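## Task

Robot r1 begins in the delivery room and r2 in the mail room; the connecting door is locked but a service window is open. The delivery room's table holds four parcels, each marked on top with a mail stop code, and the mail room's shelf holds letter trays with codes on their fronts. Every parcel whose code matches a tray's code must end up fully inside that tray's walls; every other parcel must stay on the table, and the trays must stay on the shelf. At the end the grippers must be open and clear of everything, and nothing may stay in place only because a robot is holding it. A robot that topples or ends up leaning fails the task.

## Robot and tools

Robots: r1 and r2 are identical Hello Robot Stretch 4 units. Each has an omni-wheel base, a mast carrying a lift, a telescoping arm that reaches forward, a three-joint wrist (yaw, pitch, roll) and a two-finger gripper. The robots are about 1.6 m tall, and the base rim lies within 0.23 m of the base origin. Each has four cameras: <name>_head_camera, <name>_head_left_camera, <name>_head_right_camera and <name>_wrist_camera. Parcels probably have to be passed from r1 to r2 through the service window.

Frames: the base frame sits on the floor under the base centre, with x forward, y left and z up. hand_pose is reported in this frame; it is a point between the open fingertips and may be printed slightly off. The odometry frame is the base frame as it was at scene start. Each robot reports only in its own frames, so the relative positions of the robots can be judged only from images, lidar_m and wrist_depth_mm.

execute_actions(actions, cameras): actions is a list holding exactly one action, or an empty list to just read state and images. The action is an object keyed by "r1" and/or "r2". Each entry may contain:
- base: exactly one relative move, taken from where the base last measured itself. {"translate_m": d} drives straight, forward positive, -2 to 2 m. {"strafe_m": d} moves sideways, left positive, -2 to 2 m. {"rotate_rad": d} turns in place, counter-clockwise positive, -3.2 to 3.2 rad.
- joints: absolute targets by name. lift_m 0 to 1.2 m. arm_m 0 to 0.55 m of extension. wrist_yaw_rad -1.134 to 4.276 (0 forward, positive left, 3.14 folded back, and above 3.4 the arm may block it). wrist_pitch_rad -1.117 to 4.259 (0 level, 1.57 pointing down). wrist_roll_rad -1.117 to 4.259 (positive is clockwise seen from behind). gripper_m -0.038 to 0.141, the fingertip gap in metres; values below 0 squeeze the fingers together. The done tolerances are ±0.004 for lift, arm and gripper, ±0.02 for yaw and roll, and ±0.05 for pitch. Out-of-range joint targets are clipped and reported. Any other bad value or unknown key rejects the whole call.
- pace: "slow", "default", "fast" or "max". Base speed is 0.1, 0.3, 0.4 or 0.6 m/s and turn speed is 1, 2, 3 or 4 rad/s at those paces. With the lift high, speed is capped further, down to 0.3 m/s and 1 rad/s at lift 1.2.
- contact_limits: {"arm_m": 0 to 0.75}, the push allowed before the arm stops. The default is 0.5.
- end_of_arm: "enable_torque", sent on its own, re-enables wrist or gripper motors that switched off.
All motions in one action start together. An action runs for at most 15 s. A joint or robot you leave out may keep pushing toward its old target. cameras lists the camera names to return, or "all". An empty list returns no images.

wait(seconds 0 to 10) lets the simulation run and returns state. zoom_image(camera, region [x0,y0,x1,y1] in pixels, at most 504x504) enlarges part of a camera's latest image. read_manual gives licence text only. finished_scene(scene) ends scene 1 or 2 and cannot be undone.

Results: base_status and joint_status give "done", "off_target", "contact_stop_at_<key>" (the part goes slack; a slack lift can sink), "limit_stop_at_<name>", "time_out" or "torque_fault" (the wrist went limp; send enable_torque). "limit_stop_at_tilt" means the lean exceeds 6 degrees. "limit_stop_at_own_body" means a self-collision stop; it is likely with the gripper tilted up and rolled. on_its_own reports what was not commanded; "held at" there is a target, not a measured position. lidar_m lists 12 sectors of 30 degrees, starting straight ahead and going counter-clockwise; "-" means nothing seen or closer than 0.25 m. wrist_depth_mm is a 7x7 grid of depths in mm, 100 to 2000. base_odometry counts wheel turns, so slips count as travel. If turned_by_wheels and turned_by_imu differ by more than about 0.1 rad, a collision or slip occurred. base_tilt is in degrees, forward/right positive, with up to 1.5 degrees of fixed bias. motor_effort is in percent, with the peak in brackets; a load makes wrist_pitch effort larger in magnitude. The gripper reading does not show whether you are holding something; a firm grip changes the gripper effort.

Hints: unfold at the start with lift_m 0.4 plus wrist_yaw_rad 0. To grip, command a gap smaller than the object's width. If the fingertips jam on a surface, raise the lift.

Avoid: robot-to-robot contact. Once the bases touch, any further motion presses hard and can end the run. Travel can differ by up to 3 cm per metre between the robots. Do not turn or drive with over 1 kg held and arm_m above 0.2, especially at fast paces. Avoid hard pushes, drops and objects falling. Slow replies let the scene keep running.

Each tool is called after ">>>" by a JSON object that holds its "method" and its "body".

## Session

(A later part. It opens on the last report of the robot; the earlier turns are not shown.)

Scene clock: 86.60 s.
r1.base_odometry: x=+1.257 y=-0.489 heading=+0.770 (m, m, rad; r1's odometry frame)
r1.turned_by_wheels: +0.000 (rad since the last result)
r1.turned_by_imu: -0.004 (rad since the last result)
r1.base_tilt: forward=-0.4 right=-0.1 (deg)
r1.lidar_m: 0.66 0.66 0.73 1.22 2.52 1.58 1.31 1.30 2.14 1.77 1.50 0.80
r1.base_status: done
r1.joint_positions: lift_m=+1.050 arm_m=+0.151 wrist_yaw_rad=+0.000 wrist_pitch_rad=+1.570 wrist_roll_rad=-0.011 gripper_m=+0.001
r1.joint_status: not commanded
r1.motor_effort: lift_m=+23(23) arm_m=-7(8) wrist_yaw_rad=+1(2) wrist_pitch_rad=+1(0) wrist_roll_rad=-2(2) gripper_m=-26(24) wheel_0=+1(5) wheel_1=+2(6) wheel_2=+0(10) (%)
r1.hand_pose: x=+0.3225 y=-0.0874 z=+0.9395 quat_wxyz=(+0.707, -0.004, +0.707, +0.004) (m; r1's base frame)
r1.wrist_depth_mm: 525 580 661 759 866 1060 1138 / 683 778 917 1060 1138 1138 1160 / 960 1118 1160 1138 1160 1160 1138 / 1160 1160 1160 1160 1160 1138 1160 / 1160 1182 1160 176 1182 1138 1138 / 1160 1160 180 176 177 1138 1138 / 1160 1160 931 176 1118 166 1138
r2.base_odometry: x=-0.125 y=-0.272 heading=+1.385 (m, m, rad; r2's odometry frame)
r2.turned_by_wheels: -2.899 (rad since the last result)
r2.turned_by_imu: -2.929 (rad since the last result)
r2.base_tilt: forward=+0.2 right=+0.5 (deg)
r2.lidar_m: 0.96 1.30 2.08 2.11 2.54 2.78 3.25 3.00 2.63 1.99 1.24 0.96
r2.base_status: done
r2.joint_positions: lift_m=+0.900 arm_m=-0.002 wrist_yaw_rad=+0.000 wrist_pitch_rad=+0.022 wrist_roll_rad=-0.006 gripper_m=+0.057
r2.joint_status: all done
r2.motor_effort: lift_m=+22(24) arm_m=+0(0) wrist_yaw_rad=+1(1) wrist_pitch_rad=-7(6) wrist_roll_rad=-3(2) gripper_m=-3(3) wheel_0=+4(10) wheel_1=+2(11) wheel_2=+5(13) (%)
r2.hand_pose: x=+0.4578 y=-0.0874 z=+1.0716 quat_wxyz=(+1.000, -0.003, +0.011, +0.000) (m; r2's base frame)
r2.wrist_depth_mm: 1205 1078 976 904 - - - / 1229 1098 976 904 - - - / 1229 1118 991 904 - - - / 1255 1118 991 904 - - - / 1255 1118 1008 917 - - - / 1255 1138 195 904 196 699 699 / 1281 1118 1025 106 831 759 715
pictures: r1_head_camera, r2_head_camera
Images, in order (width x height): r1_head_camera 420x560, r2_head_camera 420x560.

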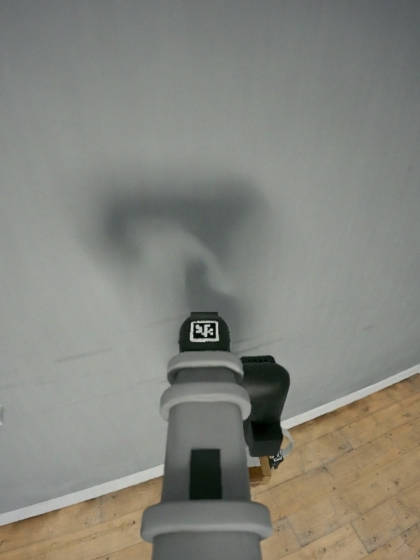

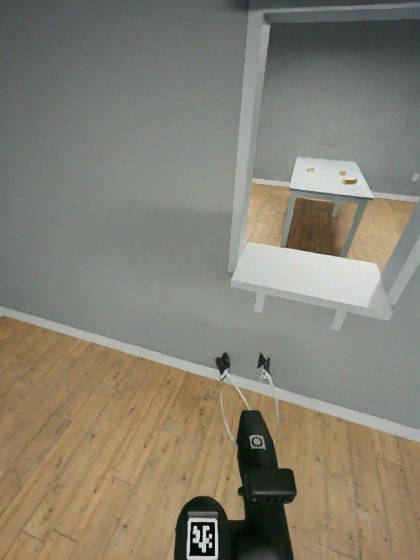

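>>> {"method": "execute_actions", "body": {"actions": [{"r1":{"base":{"rotate_rad":-1.57}}}], "cameras": ["r1_head_camera"]}}

Scene clock: 92.23 s.
r1.base_odometry: x=+1.257 y=-0.489 heading=-0.800 (m, m, rad; r1's odometry frame)
r1.turned_by_wheels: -1.570 (rad since the last result)
r1.turned_by_imu: -1.561 (rad since the last result)
r1.base_tilt: forward=-0.4 right=-0.1 (deg)
r1.lidar_m: 1.79 1.47 0.80 0.66 0.66 0.78 1.26 2.51 1.56 1.29 1.31 2.14
r1.base_status: done
r1.joint_positions: lift_m=+1.050 arm_m=+0.151 wrist_yaw_rad=+0.000 wrist_pitch_rad=+1.570 wrist_roll_rad=-0.011 gripper_m=+0.001
r1.joint_status: not commanded
r1.motor_effort: lift_m=+23(23) arm_m=-8(7) wrist_yaw_rad=+2(1) wrist_pitch_rad=+1(1) wrist_roll_rad=-2(2) gripper_m=-27(22) wheel_0=+2(5) wheel_1=+2(7) wheel_2=+0(7) (%)
r1.hand_pose: x=+0.3225 y=-0.0874 z=+0.9395 quat_wxyz=(+0.707, -0.004, +0.707, +0.004) (m; r1's base frame)
r1.wrist_depth_mm: 1182 1182 1160 1138 1160 1160 1138 / 1182 1182 1160 1160 1160 1138 1138 / 1160 1182 1160 1182 1160 1138 1138 / 1182 1160 1182 1160 1138 1160 1118 / 1118 1182 1160 176 1160 1138 1118 / 1098 1160 180 176 177 1160 1138 / 1042 1160 946 176 1160 166 1138
r2.base_odometry: x=-0.125 y=-0.272 heading=+1.385 (m, m, rad; r2's odometry frame)
r2.turned_by_wheels: +0.000 (rad since the last result)
r2.turned_by_imu: -0.001 (rad since the last result)
r2.base_tilt: forward=+0.1 right=+0.6 (deg)
r2.lidar_m: 0.98 1.30 2.07 2.10 2.51 2.78 3.24 2.99 2.64 1.97 1.24 0.96
r2.base_status: not commanded
r2.joint_positions: lift_m=+0.900 arm_m=-0.002 wrist_yaw_rad=+0.000 wrist_pitch_rad=+0.022 wrist_roll_rad=-0.006 gripper_m=+0.057
r2.joint_status: not commanded
r2.motor_effort: lift_m=+22(23) arm_m=+0(0) wrist_yaw_rad=+0(1) wrist_pitch_rad=-8(9) wrist_roll_rad=-2(3) gripper_m=-4(4) wheel_0=+3(4) wheel_1=+2(2) wheel_2=+5(5) (%)
r2.hand_pose: x=+0.4578 y=-0.0874 z=+1.0716 quat_wxyz=(+1.000, -0.003, +0.011, +0.000) (m; r2's base frame)
r2.wrist_depth_mm: 1205 1078 991 891 - - - / 1229 1098 991 891 - - - / 1255 1118 991 904 - - - / 1255 1118 991 904 - - - / 1281 1118 1008 904 - - - / 1255 1118 195 904 196 699 699 / 1281 1138 1025 106 831 768 723
pictures: r1_head_camera
Images, in order (width x height): r1_head_camera 420x560.

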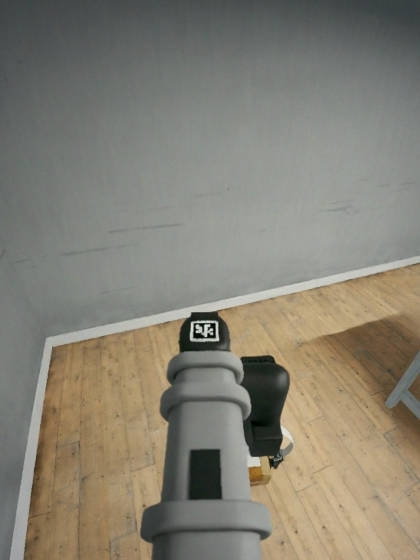

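Other end; go back along.

>>> {"method": "execute_actions", "body": {"actions": [{"r1":{"base":{"rotate_rad":3.14}}}], "cameras": []}}

>>> {"method": "execute_actions", "body": {"actions": [{"r1":{"base":{"translate_m":1.5}}}], "cameras": ["r1_head_camera"]}}

Scene clock: 100.00 s.
r1.base_odometry: x=+1.257 y=-0.489 heading=+2.340 (m, m, rad; r1's odometry frame)
r1.turned_by_wheels: +3.140 (rad since the last result)
r1.turned_by_imu: +3.119 (rad since the last result)
r1.base_tilt: forward=-0.5 right=-0.1 (deg)
r1.lidar_m: 1.21 2.50 1.62 1.32 1.32 2.14 1.78 1.53 0.78 0.66 0.65 0.73
r1.base_status: done
r1.joint_positions: lift_m=+1.050 arm_m=+0.151 wrist_yaw_rad=+0.000 wrist_pitch_rad=+1.570 wrist_roll_rad=-0.011 gripper_m=+0.001
r1.joint_status: not commanded
r1.motor_effort: lift_m=+23(23) arm_m=-7(8) wrist_yaw_rad=+1(1) wrist_pitch_rad=+0(2) wrist_roll_rad=-2(2) gripper_m=-28(24) wheel_0=-1(5) wheel_1=+0(6) wheel_2=-1(7) (%)
r1.hand_pose: x=+0.3225 y=-0.0874 z=+0.9395 quat_wxyz=(+0.707, -0.004, +0.707, +0.004) (m; r1's base frame)
r1.wrist_depth_mm: 1182 1182 1160 1160 1182 831 609 / 1182 1205 1182 1160 1160 891 647 / 1160 1160 1182 1182 1160 976 683 / 1182 1160 1160 1138 1138 1060 723 / 1182 1160 1160 177 1182 1160 778 / 1160 1182 180 176 177 1138 831 / 1138 1160 946 176 1138 166 904
r2.base_odometry: x=-0.125 y=-0.272 heading=+1.385 (m, m, rad; r2's odometry frame)
r2.turned_by_wheels: +0.000 (rad since the last result)
r2.turned_by_imu: -0.001 (rad since the last result)
r2.base_tilt: forward=+0.2 right=+0.5 (deg)
r2.lidar_m: 0.98 1.32 2.09 2.11 2.51 2.78 3.27 2.99 2.64 1.99 1.23 0.97
r2.base_status: not commanded
r2.joint_positions: lift_m=+0.900 arm_m=-0.002 wrist_yaw_rad=+0.000 wrist_pitch_rad=+0.022 wrist_roll_rad=-0.006 gripper_m=+0.057
r2.joint_status: not commanded
r2.motor_effort: lift_m=+22(23) arm_m=+0(0) wrist_yaw_rad=+0(0) wrist_pitch_rad=-8(7) wrist_roll_rad=-1(2) gripper_m=-4(4) wheel_0=+4(4) wheel_1=+2(2) wheel_2=+5(5) (%)
r2.hand_pose: x=+0.4578 y=-0.0874 z=+1.0716 quat_wxyz=(+1.000, -0.003, +0.011, +0.000) (m; r2's base frame)
r2.wrist_depth_mm: 1229 1078 991 891 - - - / 1229 1078 976 904 - - - / 1255 1098 991 904 - - - / 1255 1118 1008 904 - - - / 1255 1118 1008 917 - - - / 1255 1138 195 904 196 699 699 / 1281 1138 1025 106 831 768 723
pictures: none
No camera images: the call's "cameras" was empty. Leave "cameras" out to get every camera's image.

Scene clock: 106.47 s.
r1.base_odometry: x=+0.213 y=+0.588 heading=+2.341 (m, m, rad; r1's odometry frame)
r1.turned_by_wheels: +0.001 (rad since the last result)
r1.turned_by_imu: +0.024 (rad since the last result)
r1.base_tilt: forward=-0.4 right=-0.2 (deg)
r1.lidar_m: 0.42 1.09 1.23 1.98 1.87 2.08 3.20 0.42 0.25 0.25 0.25 0.26
r1.base_status: done
r1.joint_positions: lift_m=+1.050 arm_m=+0.150 wrist_yaw_rad=-0.009 wrist_pitch_rad=+1.581 wrist_roll_rad=-0.008 gripper_m=+0.001
r1.joint_status: not commanded
r1.on_its_own: wrist_yaw_rad is at rest, and its effort (+28) is outside its rest range (-13 to +13); wrist_pitch_rad is at rest, and its effort (-31) is outside its rest range (-23 to +23)
r1.motor_effort: lift_m=+23(23) arm_m=-1(7) wrist_yaw_rad=+28(37) wrist_pitch_rad=-31(47) wrist_roll_rad=-12(12) gripper_m=-30(27) wheel_0=+24(25) wheel_1=-5(5) wheel_2=-7(8) (%)
r1.hand_pose: x=+0.3172 y=-0.0874 z=+0.9395 quat_wxyz=(+0.703, +0.000, +0.711, +0.000) (m; r1's base frame)
r1.wrist_depth_mm: 1160 1160 1182 436 130 - - / 1160 1160 1160 798 141 - - / 1205 1182 1160 1138 162 - - / 1160 1182 1182 1160 195 111 - / 1160 1160 1182 177 244 117 - / 1182 1182 174 176 185 125 - / 1182 1182 569 175 301 132 -
r2.base_odometry: x=-0.125 y=-0.272 heading=+1.385 (m, m, rad; r2's odometry frame)
r2.turned_by_wheels: +0.000 (rad since the last result)
r2.turned_by_imu: -0.001 (rad since the last result)
r2.base_tilt: forward=+0.2 right=+0.5 (deg)
r2.lidar_m: 0.97 1.31 2.09 2.09 2.53 2.78 3.24 2.98 2.63 1.99 1.23 0.96
r2.base_status: not commanded
r2.joint_positions: lift_m=+0.900 arm_m=-0.002 wrist_yaw_rad=+0.000 wrist_pitch_rad=+0.022 wrist_roll_rad=-0.006 gripper_m=+0.057
r2.joint_status: not commanded
r2.motor_effort: lift_m=+23(22) arm_m=+0(0) wrist_yaw_rad=-1(1) wrist_pitch_rad=-8(7) wrist_roll_rad=-1(0) gripper_m=-4(3) wheel_0=+4(4) wheel_1=+2(2) wheel_2=+6(5) (%)
r2.hand_pose: x=+0.4578 y=-0.0874 z=+1.0716 quat_wxyz=(+1.000, -0.003, +0.011, +0.000) (m; r2's base frame)
r2.wrist_depth_mm: 1229 1098 991 891 - - - / 1229 1098 991 904 - - - / 1229 1118 1008 904 - - - / 1229 1098 1008 904 - - - / 1255 1118 1008 917 - - - / 1281 1118 195 904 196 707 699 / 1281 1138 1025 106 831 759 723
pictures: r1_head_camera
Images, in order (width x height): r1_head_camera 420x560.

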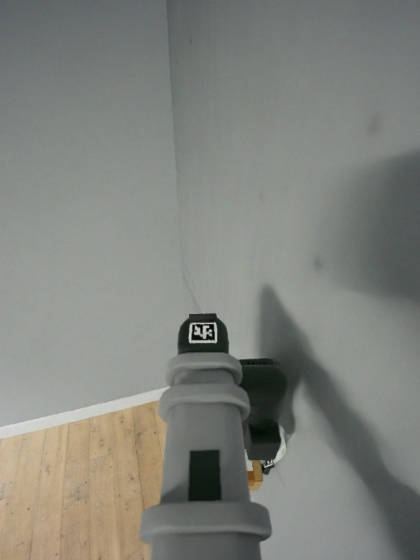

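Hit the wall. Strafe away and look left.

>>> {"method": "execute_actions", "body": {"actions": [{"r1":{"base":{"strafe_m":0.4}}}], "cameras": []}}

>>> {"method": "execute_actions", "body": {"actions": [{"r1":{"base":{"rotate_rad":1.8}}}], "cameras": ["r1_head_camera","r1_head_right_camera"]}}

Scene clock: 116.63 s.
r1.base_odometry: x=-0.074 y=+0.309 heading=+2.341 (m, m, rad; r1's odometry frame)
r1.turned_by_wheels: +0.000 (rad since the last result)
r1.turned_by_imu: -0.002 (rad since the last result)
r1.base_tilt: forward=-0.4 right=-0.2 (deg)
r1.lidar_m: 0.97 0.98 1.13 1.70 1.55 1.63 3.31 1.22 0.68 0.59 0.58 0.68
r1.base_status: done
r1.joint_positions: lift_m=+1.050 arm_m=+0.150 wrist_yaw_rad=+0.000 wrist_pitch_rad=+1.570 wrist_roll_rad=-0.011 gripper_m=+0.001
r1.joint_status: not commanded
r1.motor_effort: lift_m=+23(23) arm_m=-1(1) wrist_yaw_rad=+2(27) wrist_pitch_rad=+0(32) wrist_roll_rad=-3(12) gripper_m=-24(30) wheel_0=+0(21) wheel_1=+1(10) wheel_2=+0(6) (%)
r1.hand_pose: x=+0.3212 y=-0.0874 z=+0.9395 quat_wxyz=(+0.707, -0.004, +0.707, +0.004) (m; r1's base frame)
r1.wrist_depth_mm: 1008 1098 1160 1160 1160 732 530 / 1182 1182 1160 1160 1160 788 559 / 1182 1160 1160 1138 1160 842 585 / 1182 1160 1160 1160 1160 931 627 / 1182 1182 1160 177 1138 1008 668 / 1160 1160 180 176 177 1008 707 / 1160 1160 960 176 1138 166 759
r2.base_odometry: x=-0.125 y=-0.272 heading=+1.385 (m, m, rad; r2's odometry frame)
r2.turned_by_wheels: +0.000 (rad since the last result)
r2.turned_by_imu: -0.001 (rad since the last result)
r2.base_tilt: forward=+0.2 right=+0.5 (deg)
r2.lidar_m: 0.99 1.30 2.09 2.09 2.52 2.77 3.24 3.01 2.64 1.97 1.21 0.97
r2.base_status: not commanded
r2.joint_positions: lift_m=+0.900 arm_m=-0.002 wrist_yaw_rad=+0.000 wrist_pitch_rad=+0.022 wrist_roll_rad=-0.006 gripper_m=+0.057
r2.joint_status: not commanded
r2.motor_effort: lift_m=+22(23) arm_m=+0(0) wrist_yaw_rad=-1(0) wrist_pitch_rad=-7(7) wrist_roll_rad=-2(2) gripper_m=-3(4) wheel_0=+3(3) wheel_1=+2(2) wheel_2=+5(5) (%)
r2.hand_pose: x=+0.4578 y=-0.0874 z=+1.0716 quat_wxyz=(+1.000, -0.003, +0.011, +0.000) (m; r2's base frame)
r2.wrist_depth_mm: 1205 1098 976 904 - - - / 1229 1098 991 891 - - - / 1255 1118 991 904 - - - / 1255 1118 991 904 - - - / 1255 1118 1008 904 - - - / 1281 1118 195 917 196 699 699 / 1281 1138 1008 106 820 759 723
pictures: none
No camera images: the call's "cameras" was empty. Leave "cameras" out to get every camera's image.

Scene clock: 119.17 s.
r1.base_odometry: x=-0.074 y=+0.309 heading=-2.142 (m, m, rad; r1's odometry frame)
r1.turned_by_wheels: +1.800 (rad since the last result)
r1.turned_by_imu: +1.788 (rad since the last result)
r1.base_tilt: forward=-0.3 right=-0.2 (deg)
r1.lidar_m: 3.11 1.53 1.88 3.16 0.90 0.61 0.58 0.60 0.79 0.97 1.00 1.33
r1.base_status: done
r1.joint_positions: lift_m=+1.050 arm_m=+0.150 wrist_yaw_rad=+0.000 wrist_pitch_rad=+1.570 wrist_roll_rad=-0.011 gripper_m=+0.001
r1.joint_status: not commanded
r1.motor_effort: lift_m=+23(23) arm_m=-1(1) wrist_yaw_rad=+2(2) wrist_pitch_rad=+1(0) wrist_roll_rad=-3(3) gripper_m=-27(29) wheel_0=-1(1) wheel_1=-1(6) wheel_2=-3(7) (%)
r1.hand_pose: x=+0.3213 y=-0.0874 z=+0.9395 quat_wxyz=(+0.707, -0.004, +0.707, +0.004) (m; r1's base frame)
r1.wrist_depth_mm: 1182 1182 1182 1182 1160 1160 1160 / 1182 1182 1182 1160 1160 1138 1138 / 1182 1182 1160 1160 1160 1138 1138 / 1182 1160 1160 1160 1138 1138 1138 / 1182 1138 1160 177 1160 1138 1138 / 1160 1160 179 176 177 1160 1138 / 1160 1138 946 175 1138 166 1138
r2.base_odometry: x=-0.125 y=-0.272 heading=+1.385 (m, m, rad; r2's odometry frame)
r2.turned_by_wheels: +0.000 (rad since the last result)
r2.turned_by_imu: +0.000 (rad since the last result)
r2.base_tilt: forward=+0.2 right=+0.5 (deg)
r2.lidar_m: 0.97 1.31 2.09 2.08 2.50 2.78 3.24 2.99 2.62 1.99 1.23 0.96
r2.base_status: not commanded
r2.joint_positions: lift_m=+0.900 arm_m=-0.002 wrist_yaw_rad=+0.000 wrist_pitch_rad=+0.022 wrist_roll_rad=-0.006 gripper_m=+0.057
r2.joint_status: not commanded
r2.motor_effort: lift_m=+22(22) arm_m=+0(0) wrist_yaw_rad=-2(2) wrist_pitch_rad=-8(8) wrist_roll_rad=-3(2) gripper_m=-3(4) wheel_0=+4(4) wheel_1=+2(2) wheel_2=+5(5) (%)
r2.hand_pose: x=+0.4578 y=-0.0874 z=+1.0716 quat_wxyz=(+1.000, -0.003, +0.011, +0.000) (m; r2's base frame)
r2.wrist_depth_mm: 1229 1078 976 891 - - - / 1229 1098 991 904 - - - / 1255 1098 991 891 - - - / 1255 1098 991 904 - - - / 1255 1098 1008 904 - - - / 1281 1118 195 917 196 707 699 / 1281 1118 1025 106 831 768 723
pictures: r1_head_camera, r1_head_right_camera
Images, in order (width x height): r1_head_camera 420x560, r1_head_right_camera 420x672.

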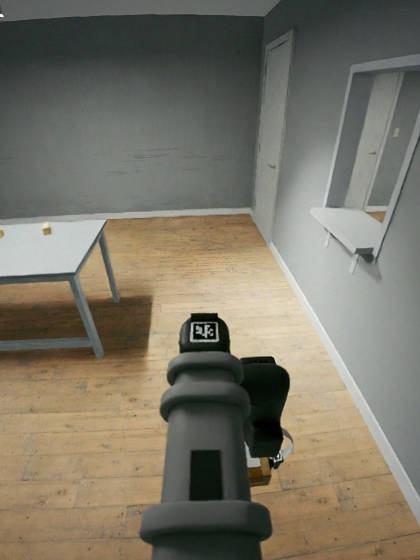

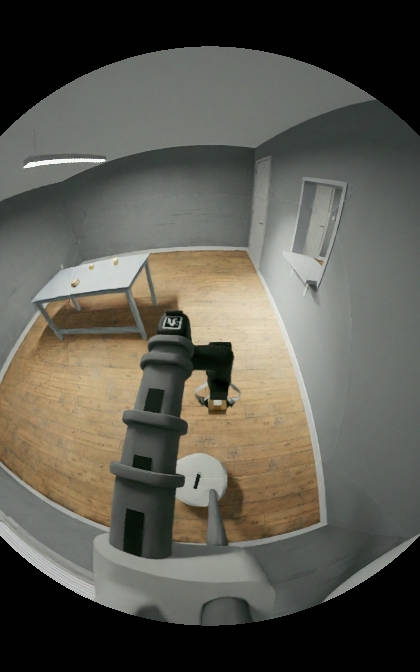

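>>> {"method": "execute_actions", "body": {"actions": [{"r1":{"base":{"translate_m":1.4},"joints":{"lift_m":1.2}}}], "cameras": []}}

>>> {"method": "execute_actions", "body": {"actions": [{"r1":{"base":{"rotate_rad":-1.65}}}], "cameras": ["r1_head_camera","r1_head_left_camera"]}}

Scene clock: 130.07 s.
r1.base_odometry: x=-0.831 y=-0.868 heading=-2.142 (m, m, rad; r1's odometry frame)
r1.turned_by_wheels: +0.000 (rad since the last result)
r1.turned_by_imu: -0.005 (rad since the last result)
r1.base_tilt: forward=-0.4 right=-0.2 (deg)
r1.lidar_m: 2.75 2.81 0.77 0.70 3.07 2.11 2.00 1.37 0.93 0.77 0.80 1.19
r1.base_status: done
r1.joint_positions: lift_m=+1.199 arm_m=+0.150 wrist_yaw_rad=+0.000 wrist_pitch_rad=+1.570 wrist_roll_rad=-0.011 gripper_m=+0.001
r1.joint_status: all done
r1.motor_effort: lift_m=+24(27) arm_m=-1(1) wrist_yaw_rad=+2(2) wrist_pitch_rad=+0(1) wrist_roll_rad=-3(3) gripper_m=-23(27) wheel_0=+0(6) wheel_1=+1(5) wheel_2=+2(10) (%)
r1.hand_pose: x=+0.3213 y=-0.0874 z=+1.0889 quat_wxyz=(+0.707, -0.004, +0.707, +0.004) (m; r1's base frame)
r1.wrist_depth_mm: 1336 1308 1308 1308 1281 1308 1118 / 1336 1308 1308 1308 1281 1308 1138 / 1336 1308 1308 1308 1308 1308 1138 / 1336 1308 1336 1308 1281 1281 1138 / 1308 1336 1308 177 1308 1281 1138 / 1308 1336 179 176 177 1281 1160 / 1336 1308 1308 176 1281 167 1160
r2.base_odometry: x=-0.125 y=-0.272 heading=+1.385 (m, m, rad; r2's odometry frame)
r2.turned_by_wheels: +0.000 (rad since the last result)
r2.turned_by_imu: -0.001 (rad since the last result)
r2.base_tilt: forward=+0.2 right=+0.5 (deg)
r2.lidar_m: 0.97 1.31 2.09 2.10 2.52 2.78 3.25 3.01 2.64 1.97 1.23 0.95
r2.base_status: not commanded
r2.joint_positions: lift_m=+0.900 arm_m=-0.002 wrist_yaw_rad=+0.000 wrist_pitch_rad=+0.022 wrist_roll_rad=-0.006 gripper_m=+0.057
r2.joint_status: not commanded
r2.motor_effort: lift_m=+22(22) arm_m=+0(0) wrist_yaw_rad=-1(0) wrist_pitch_rad=-8(8) wrist_roll_rad=-2(2) gripper_m=-4(3) wheel_0=+4(4) wheel_1=+2(2) wheel_2=+5(5) (%)
r2.hand_pose: x=+0.4578 y=-0.0874 z=+1.0716 quat_wxyz=(+1.000, -0.003, +0.011, +0.000) (m; r2's base frame)
r2.wrist_depth_mm: 1229 1098 976 891 - - - / 1229 1078 991 904 - - - / 1229 1098 991 904 - - - / 1255 1118 1008 917 - - - / 1255 1118 1008 917 1708 - - / 1255 1118 195 904 196 699 699 / 1281 1138 1025 106 831 768 723
pictures: none
No camera images: the call's "cameras" was empty. Leave "cameras" out to get every camera's image.

Scene clock: 133.00 s.
r1.base_odometry: x=-0.831 y=-0.868 heading=+2.492 (m, m, rad; r1's odometry frame)
r1.turned_by_wheels: -1.650 (rad since the last result)
r1.turned_by_imu: -1.640 (rad since the last result)
r1.base_tilt: forward=-0.3 right=-0.1 (deg)
r1.lidar_m: 0.76 0.77 1.12 2.27 2.79 0.81 0.72 3.35 2.12 1.97 1.49 0.98
r1.base_status: done
r1.joint_positions: lift_m=+1.199 arm_m=+0.150 wrist_yaw_rad=+0.000 wrist_pitch_rad=+1.570 wrist_roll_rad=-0.011 gripper_m=+0.001
r1.joint_status: not commanded
r1.motor_effort: lift_m=+24(24) arm_m=-1(1) wrist_yaw_rad=+2(2) wrist_pitch_rad=+0(0) wrist_roll_rad=-3(3) gripper_m=-27(26) wheel_0=+1(5) wheel_1=+2(6) wheel_2=+3(6) (%)
r1.hand_pose: x=+0.3213 y=-0.0874 z=+1.0889 quat_wxyz=(+0.707, -0.004, +0.707, +0.004) (m; r1's base frame)
r1.wrist_depth_mm: 976 1025 1078 1160 1229 1281 1281 / 1336 1308 1308 1308 1308 1308 1281 / 1336 1308 1281 1308 1308 1308 1281 / 1308 1336 1308 1308 1281 1281 1281 / 1336 1308 1336 176 1308 1281 1308 / 1308 1336 179 176 176 1308 1281 / 1308 1308 1308 176 1281 166 1281
r2.base_odometry: x=-0.125 y=-0.272 heading=+1.385 (m, m, rad; r2's odometry frame)
r2.turned_by_wheels: +0.000 (rad since the last result)
r2.turned_by_imu: +0.000 (rad since the last result)
r2.base_tilt: forward=+0.2 right=+0.5 (deg)
r2.lidar_m: 0.99 1.30 2.09 2.10 2.52 2.77 3.24 2.98 2.64 1.96 1.24 0.97
r2.base_status: not commanded
r2.joint_positions: lift_m=+0.900 arm_m=-0.002 wrist_yaw_rad=+0.000 wrist_pitch_rad=+0.022 wrist_roll_rad=-0.006 gripper_m=+0.057
r2.joint_status: not commanded
r2.motor_effort: lift_m=+22(22) arm_m=+0(0) wrist_yaw_rad=+0(0) wrist_pitch_rad=-9(8) wrist_roll_rad=-1(1) gripper_m=-4(2) wheel_0=+4(4) wheel_1=+2(2) wheel_2=+5(5) (%)
r2.hand_pose: x=+0.4578 y=-0.0874 z=+1.0716 quat_wxyz=(+1.000, -0.003, +0.011, +0.000) (m; r2's base frame)
r2.wrist_depth_mm: 1229 1078 991 891 - - - / 1255 1118 991 917 - - - / 1255 1098 991 904 1863 - - / 1229 1118 1008 917 - - - / 1255 1118 1008 904 - - - / 1281 1138 195 904 196 699 699 / 1281 1138 1008 106 831 768 732
pictures: r1_head_camera, r1_head_left_camera
Images, in order (width x height): r1_head_camera 420x560, r1_head_left_camera 420x672.

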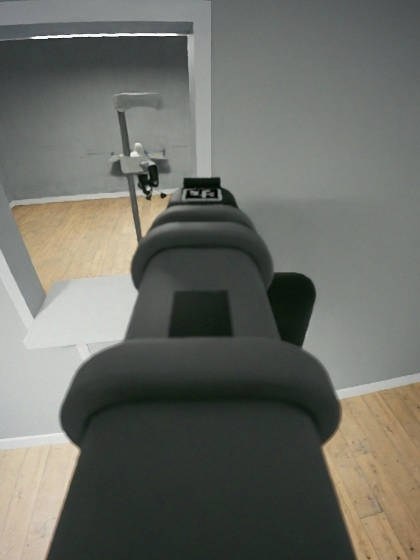

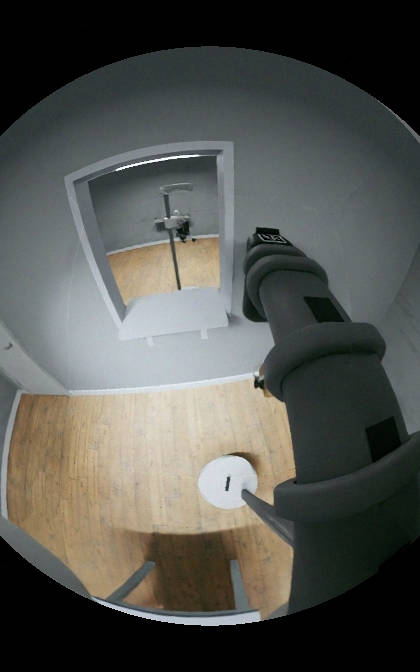

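>>> {"method": "execute_actions", "body": {"actions": [{"r1":{"base":{"strafe_m":0.45}}}], "cameras": []}}

>>> {"method": "execute_actions", "body": {"actions": [{"r1":{"joints":{"arm_m":0.55}}}], "cameras": ["r1_wrist_camera"]}}

Scene clock: 140.60 s.
r1.base_odometry: x=-1.104 y=-1.226 heading=+2.492 (m, m, rad; r1's odometry frame)
r1.turned_by_wheels: +0.000 (rad since the last result)
r1.turned_by_imu: -0.002 (rad since the last result)
r1.base_tilt: forward=-0.3 right=-0.2 (deg)
r1.lidar_m: 0.70 0.83 1.05 2.10 2.35 2.90 0.79 0.79 2.62 2.42 1.38 0.77
r1.base_status: done
r1.joint_positions: lift_m=+1.199 arm_m=+0.150 wrist_yaw_rad=+0.000 wrist_pitch_rad=+1.570 wrist_roll_rad=-0.011 gripper_m=+0.001
r1.joint_status: not commanded
r1.motor_effort: lift_m=+24(24) arm_m=-1(1) wrist_yaw_rad=+2(2) wrist_pitch_rad=+0(0) wrist_roll_rad=-3(3) gripper_m=-24(23) wheel_0=-1(9) wheel_1=+1(9) wheel_2=+1(1) (%)
r1.hand_pose: x=+0.3212 y=-0.0874 z=+1.0889 quat_wxyz=(+0.707, -0.004, +0.707, +0.004) (m; r1's base frame)
r1.wrist_depth_mm: 854 904 960 1008 1060 1138 1205 / 1205 1255 1308 1308 1308 1281 1281 / 1336 1308 1308 1308 1308 1281 1281 / 1308 1336 1308 1308 1308 1336 1281 / 1336 1308 1281 177 1308 1308 1308 / 1308 1308 179 176 176 1308 1281 / 1336 1308 1308 175 1308 166 1281
r2.base_odometry: x=-0.125 y=-0.272 heading=+1.385 (m, m, rad; r2's odometry frame)
r2.turned_by_wheels: +0.000 (rad since the last result)
r2.turned_by_imu: -0.001 (rad since the last result)
r2.base_tilt: forward=+0.1 right=+0.5 (deg)
r2.lidar_m: 0.97 1.31 2.08 2.09 2.52 2.77 3.25 2.98 2.64 1.98 1.21 0.98
r2.base_status: not commanded
r2.joint_positions: lift_m=+0.900 arm_m=-0.002 wrist_yaw_rad=+0.000 wrist_pitch_rad=+0.022 wrist_roll_rad=-0.006 gripper_m=+0.057
r2.joint_status: not commanded
r2.motor_effort: lift_m=+23(22) arm_m=+0(0) wrist_yaw_rad=-1(0) wrist_pitch_rad=-8(8) wrist_roll_rad=-2(1) gripper_m=-4(3) wheel_0=+4(3) wheel_1=+2(2) wheel_2=+5(5) (%)
r2.hand_pose: x=+0.4578 y=-0.0874 z=+1.0716 quat_wxyz=(+1.000, -0.003, +0.011, +0.000) (m; r2's base frame)
r2.wrist_depth_mm: 1229 1078 976 904 - - - / 1229 1098 991 904 - - - / 1229 1098 991 904 - - - / 1229 1098 991 917 - - - / 1255 1138 1008 904 - - - / 1255 1118 195 917 196 699 699 / 1281 1118 1042 106 831 759 723
pictures: none
No camera images: the call's "cameras" was empty. Leave "cameras" out to get every camera's image.

Scene clock: 142.87 s.
r1.base_odometry: x=-1.104 y=-1.226 heading=+2.492 (m, m, rad; r1's odometry frame)
r1.turned_by_wheels: +0.000 (rad since the last result)
r1.turned_by_imu: -0.001 (rad since the last result)
r1.base_tilt: forward=-0.3 right=-0.2 (deg)
r1.lidar_m: 0.70 0.81 1.05 2.11 2.35 2.90 0.79 0.81 2.60 2.42 1.40 0.79
r1.base_status: not commanded
r1.joint_positions: lift_m=+1.199 arm_m=+0.546 wrist_yaw_rad=+0.000 wrist_pitch_rad=+1.570 wrist_roll_rad=-0.011 gripper_m=+0.001
r1.joint_status: all done
joint sent to its limit — the command would take r1.arm_m past its upper limit, so that joint was sent only as far as its limit.
r1.motor_effort: lift_m=+24(24) arm_m=+8(9) wrist_yaw_rad=+1(2) wrist_pitch_rad=+1(0) wrist_roll_rad=-3(3) gripper_m=-24(24) wheel_0=-1(1) wheel_1=+1(0) wheel_2=+1(1) (%)
r1.hand_pose: x=+0.7176 y=-0.0874 z=+1.0889 quat_wxyz=(+0.707, -0.004, +0.707, +0.004) (m; r1's base frame)
r1.wrist_depth_mm: 366 415 413 413 407 407 402 / 357 413 413 413 410 407 404 / 368 413 413 410 407 404 404 / 866 415 410 410 407 404 407 / 1308 1336 1308 176 1281 1308 1281 / 1336 1336 179 176 177 1281 1308 / 1308 1308 1336 175 1308 166 1281
r2.base_odometry: x=-0.125 y=-0.272 heading=+1.385 (m, m, rad; r2's odometry frame)
r2.turned_by_wheels: +0.000 (rad since the last result)
r2.turned_by_imu: +0.000 (rad since the last result)
r2.base_tilt: forward=+0.2 right=+0.5 (deg)
r2.lidar_m: 0.97 1.31 2.08 2.10 2.52 2.77 3.25 2.97 2.63 1.96 1.22 0.97
r2.base_status: not commanded
r2.joint_positions: lift_m=+0.900 arm_m=-0.002 wrist_yaw_rad=+0.000 wrist_pitch_rad=+0.022 wrist_roll_rad=-0.006 gripper_m=+0.057
r2.joint_status: not commanded
r2.motor_effort: lift_m=+22(22) arm_m=+0(0) wrist_yaw_rad=-1(1) wrist_pitch_rad=-7(7) wrist_roll_rad=-1(2) gripper_m=-3(5) wheel_0=+3(4) wheel_1=+2(2) wheel_2=+5(5) (%)
r2.hand_pose: x=+0.4578 y=-0.0874 z=+1.0716 quat_wxyz=(+1.000, -0.003, +0.011, +0.000) (m; r2's base frame)
r2.wrist_depth_mm: 1229 1098 991 904 - - - / 1229 1098 991 904 - - - / 1229 1098 991 904 - - - / 1229 1118 991 904 - - - / 1255 1138 1008 917 - - - / 1255 1138 195 904 196 699 699 / 1281 1138 1008 106 831 768 723
pictures: r1_wrist_camera
Images, in order (width x height): r1_wrist_camera 616x392.

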